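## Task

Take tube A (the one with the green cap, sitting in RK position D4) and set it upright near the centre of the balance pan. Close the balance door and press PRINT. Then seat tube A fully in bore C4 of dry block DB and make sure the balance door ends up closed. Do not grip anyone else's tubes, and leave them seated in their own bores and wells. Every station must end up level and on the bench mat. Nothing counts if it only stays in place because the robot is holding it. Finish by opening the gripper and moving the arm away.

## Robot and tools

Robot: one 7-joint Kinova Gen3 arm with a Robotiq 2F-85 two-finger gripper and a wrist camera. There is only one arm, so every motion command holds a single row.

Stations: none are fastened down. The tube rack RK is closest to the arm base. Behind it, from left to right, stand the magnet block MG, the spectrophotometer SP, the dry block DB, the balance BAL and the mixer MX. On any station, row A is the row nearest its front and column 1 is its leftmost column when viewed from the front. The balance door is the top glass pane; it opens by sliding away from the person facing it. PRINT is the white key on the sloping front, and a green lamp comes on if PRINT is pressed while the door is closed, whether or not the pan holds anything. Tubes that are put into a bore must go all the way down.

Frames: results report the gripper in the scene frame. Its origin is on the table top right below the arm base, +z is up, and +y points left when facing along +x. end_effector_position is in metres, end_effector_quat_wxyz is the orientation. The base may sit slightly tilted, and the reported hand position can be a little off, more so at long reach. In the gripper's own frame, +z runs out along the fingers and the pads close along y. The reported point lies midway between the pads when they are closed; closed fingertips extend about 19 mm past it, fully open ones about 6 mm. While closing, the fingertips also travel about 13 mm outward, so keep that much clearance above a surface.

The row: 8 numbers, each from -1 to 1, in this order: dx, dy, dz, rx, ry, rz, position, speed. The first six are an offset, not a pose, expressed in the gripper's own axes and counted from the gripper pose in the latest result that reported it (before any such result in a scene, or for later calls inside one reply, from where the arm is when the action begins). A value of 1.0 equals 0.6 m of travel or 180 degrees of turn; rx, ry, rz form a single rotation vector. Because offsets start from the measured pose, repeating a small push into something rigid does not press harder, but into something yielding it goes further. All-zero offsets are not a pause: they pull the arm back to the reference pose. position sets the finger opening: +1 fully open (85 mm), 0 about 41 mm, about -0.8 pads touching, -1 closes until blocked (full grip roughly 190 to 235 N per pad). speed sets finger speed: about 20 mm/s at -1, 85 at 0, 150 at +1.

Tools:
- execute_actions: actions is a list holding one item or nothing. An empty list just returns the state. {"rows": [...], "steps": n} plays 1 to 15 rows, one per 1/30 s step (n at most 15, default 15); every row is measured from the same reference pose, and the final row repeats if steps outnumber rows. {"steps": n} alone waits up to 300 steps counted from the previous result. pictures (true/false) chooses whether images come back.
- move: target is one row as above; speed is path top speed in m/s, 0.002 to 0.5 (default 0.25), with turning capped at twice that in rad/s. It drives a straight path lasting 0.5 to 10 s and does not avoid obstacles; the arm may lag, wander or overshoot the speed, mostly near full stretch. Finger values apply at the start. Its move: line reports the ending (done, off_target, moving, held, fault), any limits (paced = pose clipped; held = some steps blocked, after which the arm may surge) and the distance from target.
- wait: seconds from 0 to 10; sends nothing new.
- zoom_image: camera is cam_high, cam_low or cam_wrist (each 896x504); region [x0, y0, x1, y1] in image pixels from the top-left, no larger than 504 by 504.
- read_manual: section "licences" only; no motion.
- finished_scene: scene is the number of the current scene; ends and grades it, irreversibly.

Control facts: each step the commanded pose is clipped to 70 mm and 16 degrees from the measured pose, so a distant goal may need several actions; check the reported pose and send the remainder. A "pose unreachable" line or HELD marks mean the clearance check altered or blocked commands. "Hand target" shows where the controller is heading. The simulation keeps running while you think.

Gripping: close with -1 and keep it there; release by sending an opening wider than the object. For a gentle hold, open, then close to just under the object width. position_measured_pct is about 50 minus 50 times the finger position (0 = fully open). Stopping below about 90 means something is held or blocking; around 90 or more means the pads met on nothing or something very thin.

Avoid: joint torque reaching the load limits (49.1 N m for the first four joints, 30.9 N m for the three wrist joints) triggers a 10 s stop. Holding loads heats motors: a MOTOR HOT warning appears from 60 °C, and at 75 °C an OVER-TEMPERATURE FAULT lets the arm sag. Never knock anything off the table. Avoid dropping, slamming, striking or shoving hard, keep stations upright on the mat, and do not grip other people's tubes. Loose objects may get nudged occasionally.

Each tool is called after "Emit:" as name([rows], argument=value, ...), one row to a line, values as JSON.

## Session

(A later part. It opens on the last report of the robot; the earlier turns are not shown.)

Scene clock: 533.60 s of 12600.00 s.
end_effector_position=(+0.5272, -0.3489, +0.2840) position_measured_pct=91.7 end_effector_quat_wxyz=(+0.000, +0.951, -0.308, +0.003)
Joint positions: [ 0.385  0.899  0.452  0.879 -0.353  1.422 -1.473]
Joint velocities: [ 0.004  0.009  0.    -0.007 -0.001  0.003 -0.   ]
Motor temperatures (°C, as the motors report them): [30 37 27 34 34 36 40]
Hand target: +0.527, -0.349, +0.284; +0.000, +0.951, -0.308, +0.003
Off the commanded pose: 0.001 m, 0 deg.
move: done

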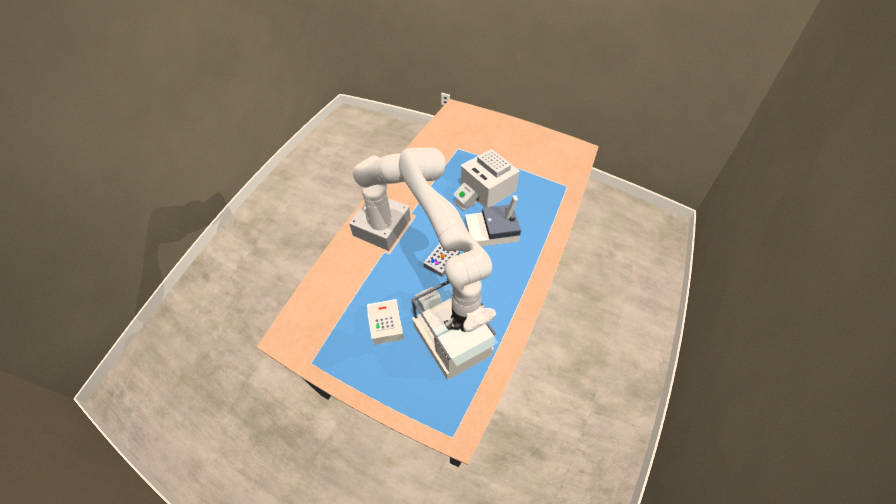

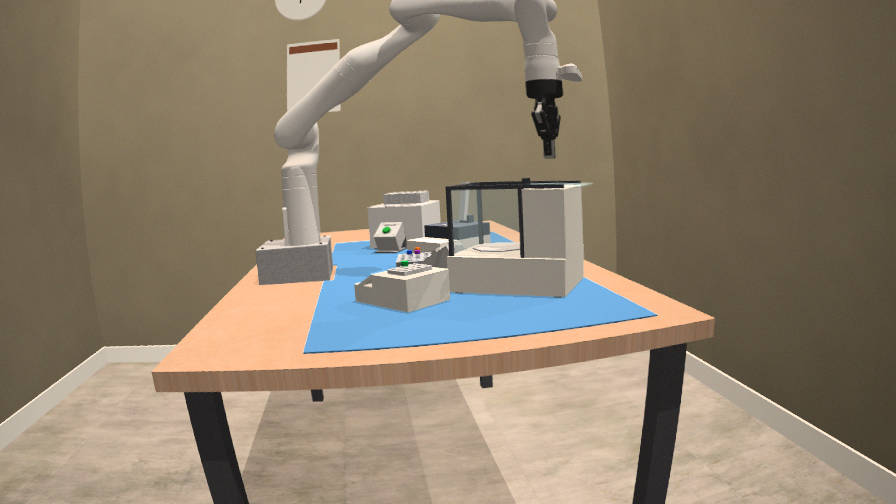

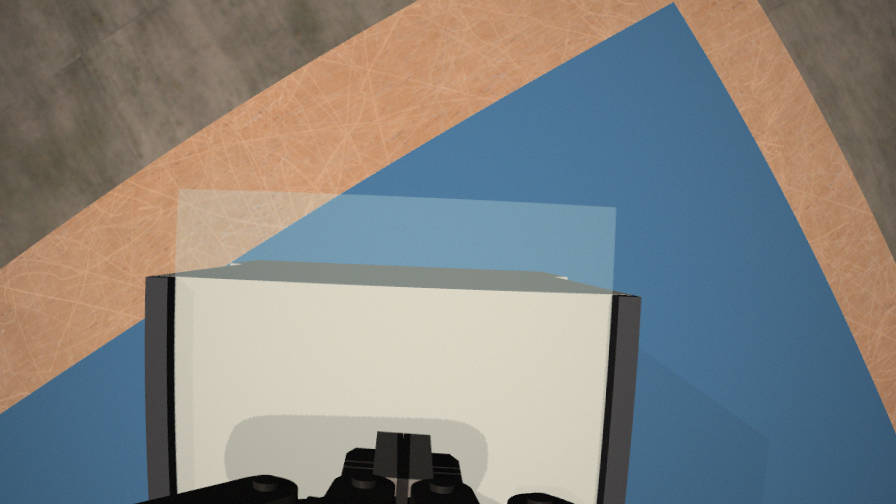

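Emit:
move(target=[0,0,0.0705,0,0,0,-1,0], speed=0.03)

Emit:
move(target=[-0.27,0,0,0,0,0,-1,0], speed=0.04)

Scene clock: 539.53 s of 12600.00 s.
end_effector_position=(+0.5275, -0.3491, +0.2418) position_measured_pct=91.7 end_effector_quat_wxyz=(+0.000, +0.951, -0.308, +0.003)
Joint positions: [ 0.378  0.929  0.442  0.958 -0.362  1.317 -1.457]
Joint velocities: [-0.     0.001 -0.001  0.002 -0.001 -0.003 -0.   ]
Motor temperatures (°C, as the motors report them): [30 37 27 34 34 36 40]
Hand target: +0.528, -0.349, +0.242; +0.000, +0.951, -0.308, +0.003
Off the commanded pose: 0.000 m, 0 deg.
move: done

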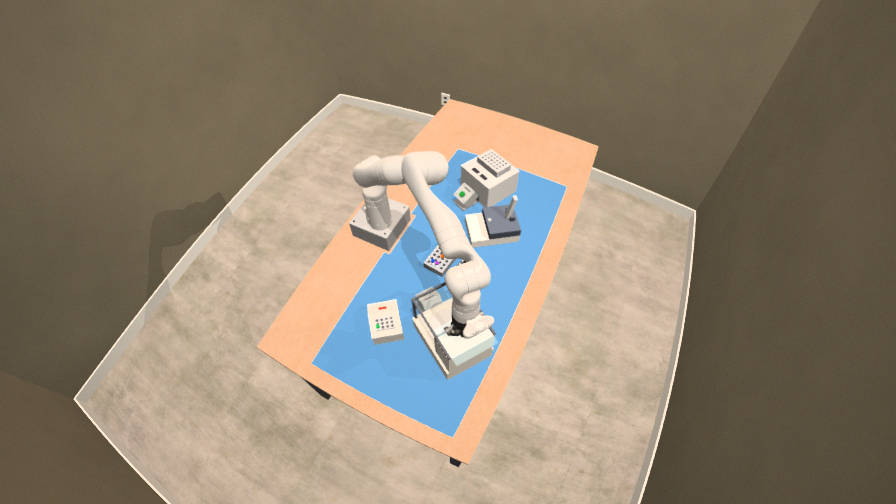

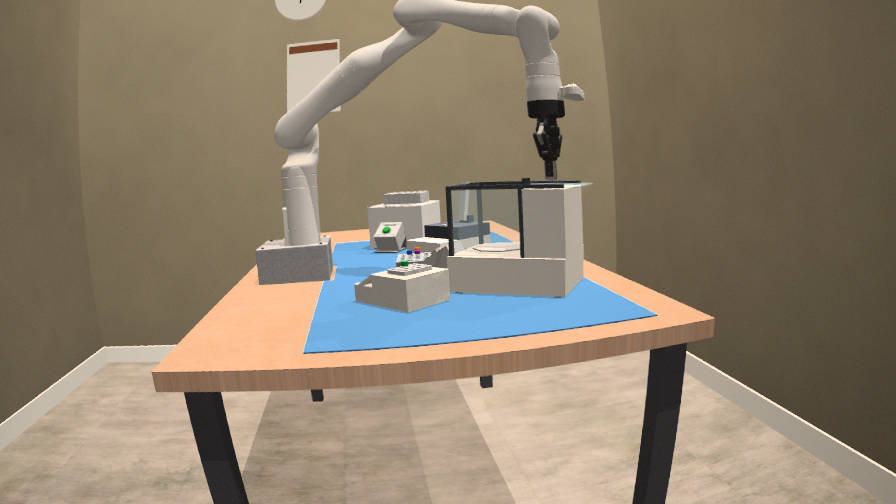

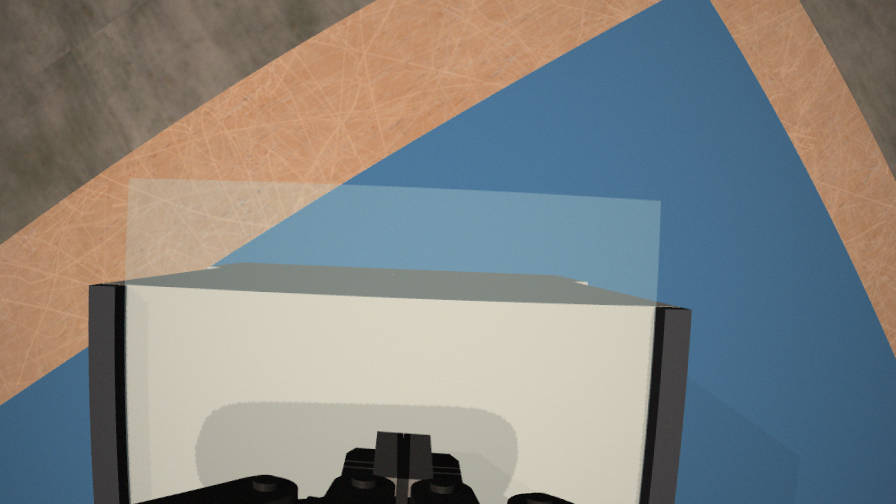

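Scene clock: 543.83 s of 12600.00 s.
end_effector_position=(+0.3980, -0.2562, +0.2410) position_measured_pct=91.7 end_effector_quat_wxyz=(+0.001, +0.951, -0.308, +0.006)
Joint positions: [ 0.22   0.576  0.47   1.671 -0.306  0.958 -1.405]
Joint velocities: [-0.003 -0.008 -0.001  0.007  0.002 -0.006 -0.   ]
Motor temperatures (°C, as the motors report them): [30 37 27 34 34 36 40]
Hand target: +0.396, -0.254, +0.240; +0.000, +0.951, -0.308, +0.003
Off the commanded pose: 0.003 m, 0 deg.
move: done

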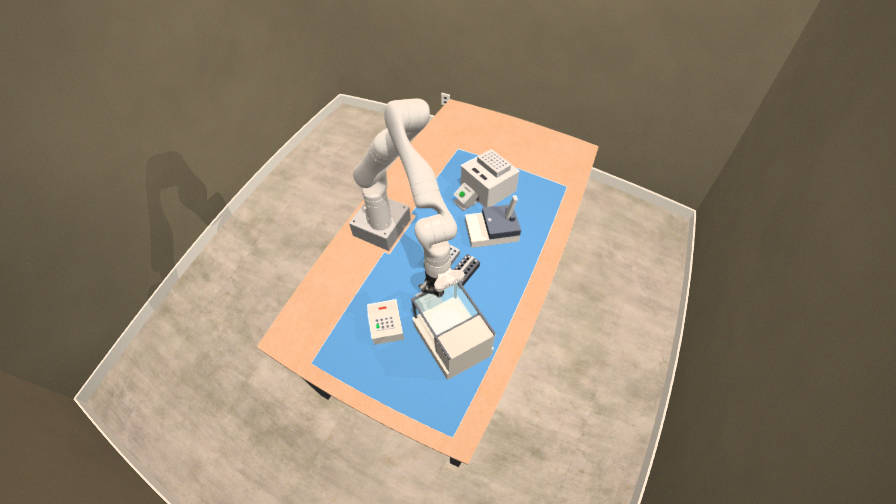

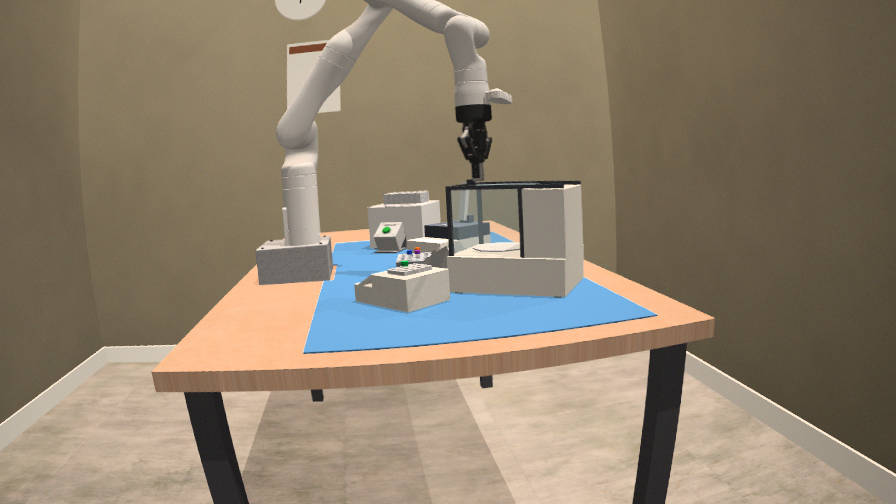

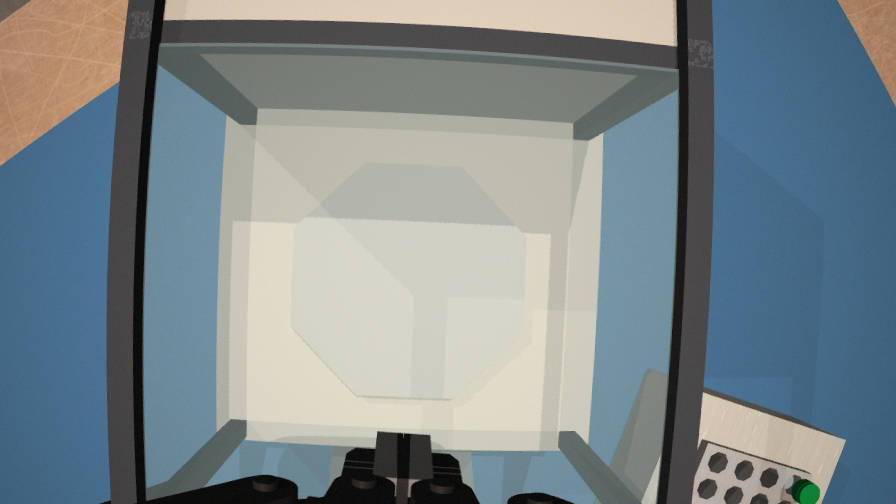

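Door shut. Back off slightly, lift and clear.

Emit:
move(target=[0.01,0,-0.15,0,0,0,-1,0], speed=0.1)

Emit:
move(target=[-0.25,0,-0.05,0,0,0,-1,0], speed=0.2)

Scene clock: 547.93 s of 12600.00 s.
end_effector_position=(+0.4018, -0.2589, +0.3308) position_measured_pct=91.7 end_effector_quat_wxyz=(+0.001, +0.951, -0.308, +0.006)
Joint positions: [ 0.198  0.482  0.512  1.503 -0.246  1.211 -1.459]
Joint velocities: [-0.    -0.001 -0.001 -0.002  0.001  0.006 -0.001]
Motor temperatures (°C, as the motors report them): [30 37 27 34 34 36 40]
Hand target: +0.402, -0.259, +0.331; +0.001, +0.951, -0.308, +0.006
Off the commanded pose: 0.000 m, 0 deg.
move: done

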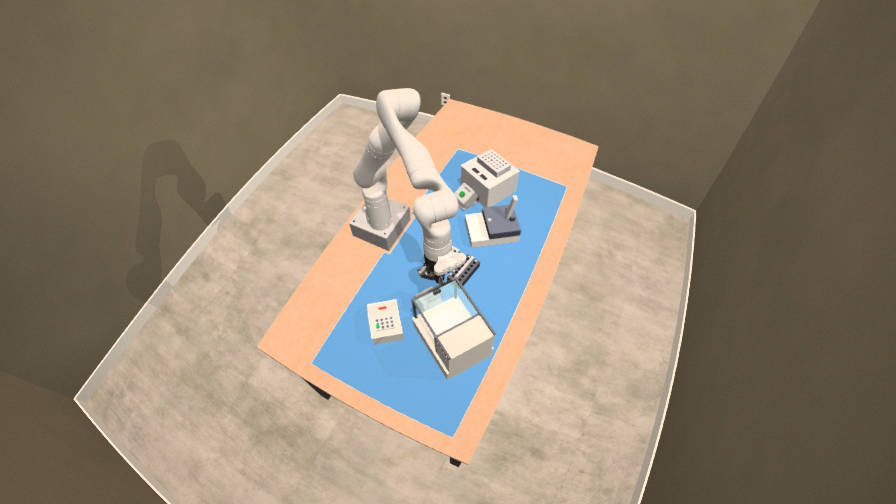

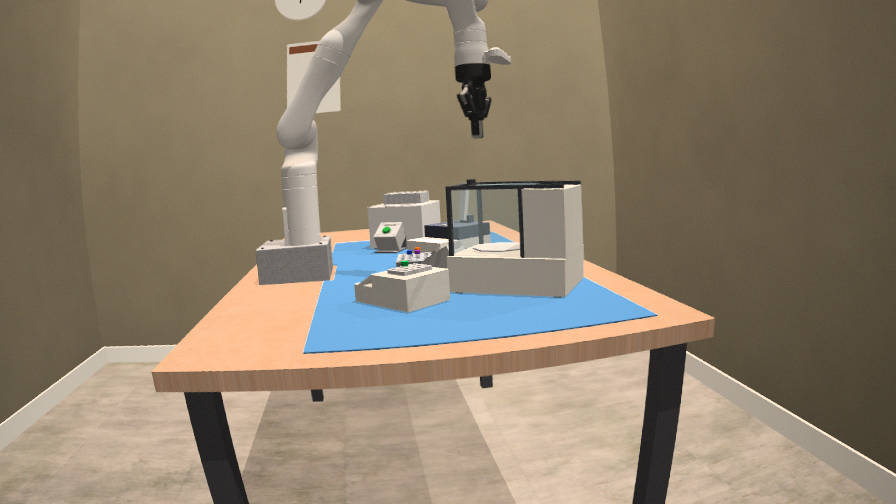

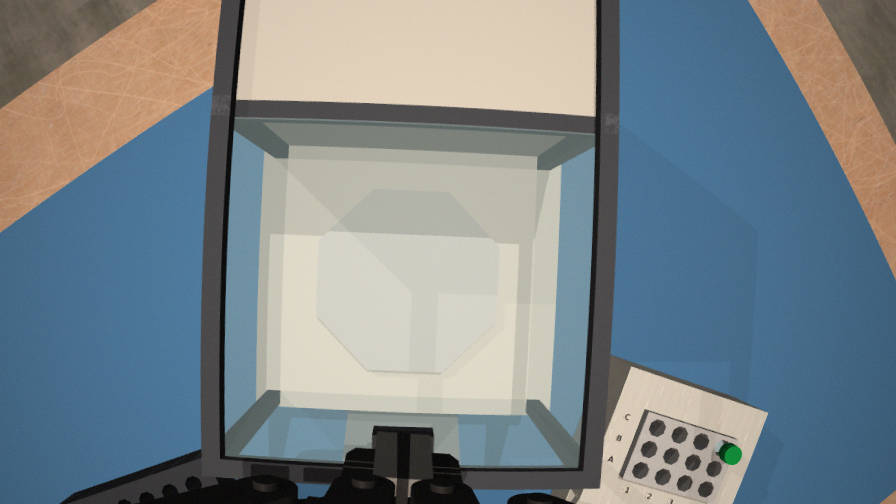

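Scene clock: 549.27 s of 12600.00 s.
end_effector_position=(+0.2794, -0.1713, +0.3582) position_measured_pct=91.7 end_effector_quat_wxyz=(+0.002, +0.951, -0.308, +0.005)
Joint positions: [ 0.002  0.086  0.522  1.904 -0.045  1.156 -1.665]
Joint velocities: [-0.003 -0.009 -0.002  0.002  0.003 -0.001 -0.004]
Motor temperatures (°C, as the motors report them): [30 37 27 34 34 36 40]
Hand target: +0.279, -0.171, +0.358; +0.001, +0.951, -0.308, +0.006
Off the commanded pose: 0.001 m, 0 deg.
move: done

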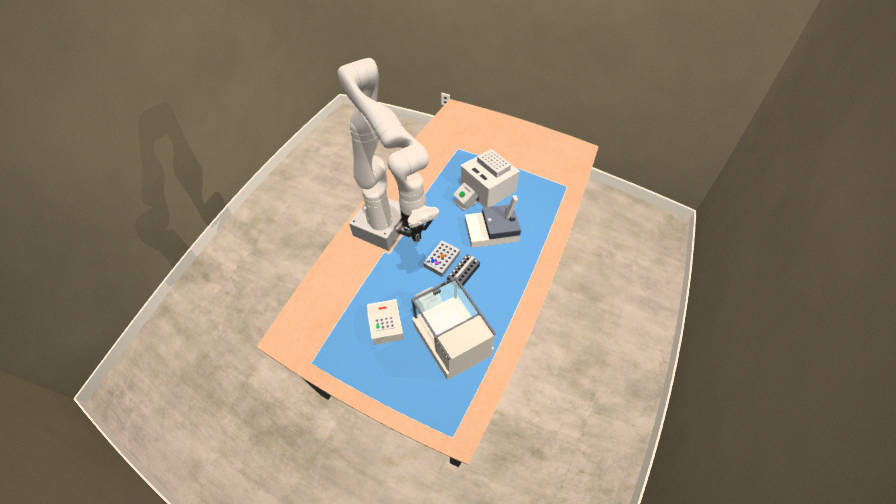

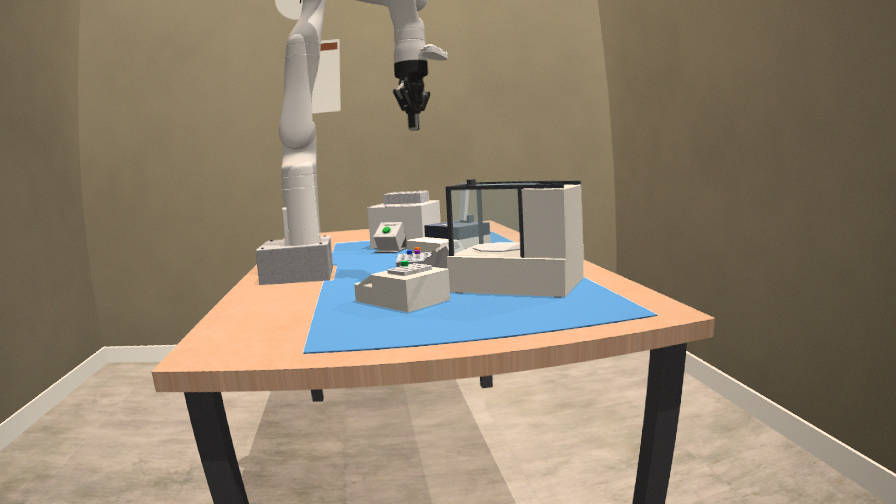

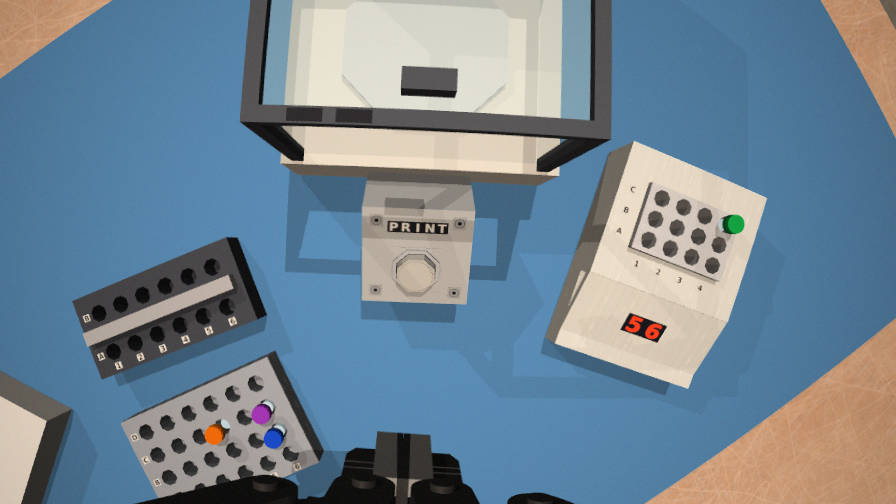

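Emit:
finished_scene(scene=2)

The scene is finished: the task was done.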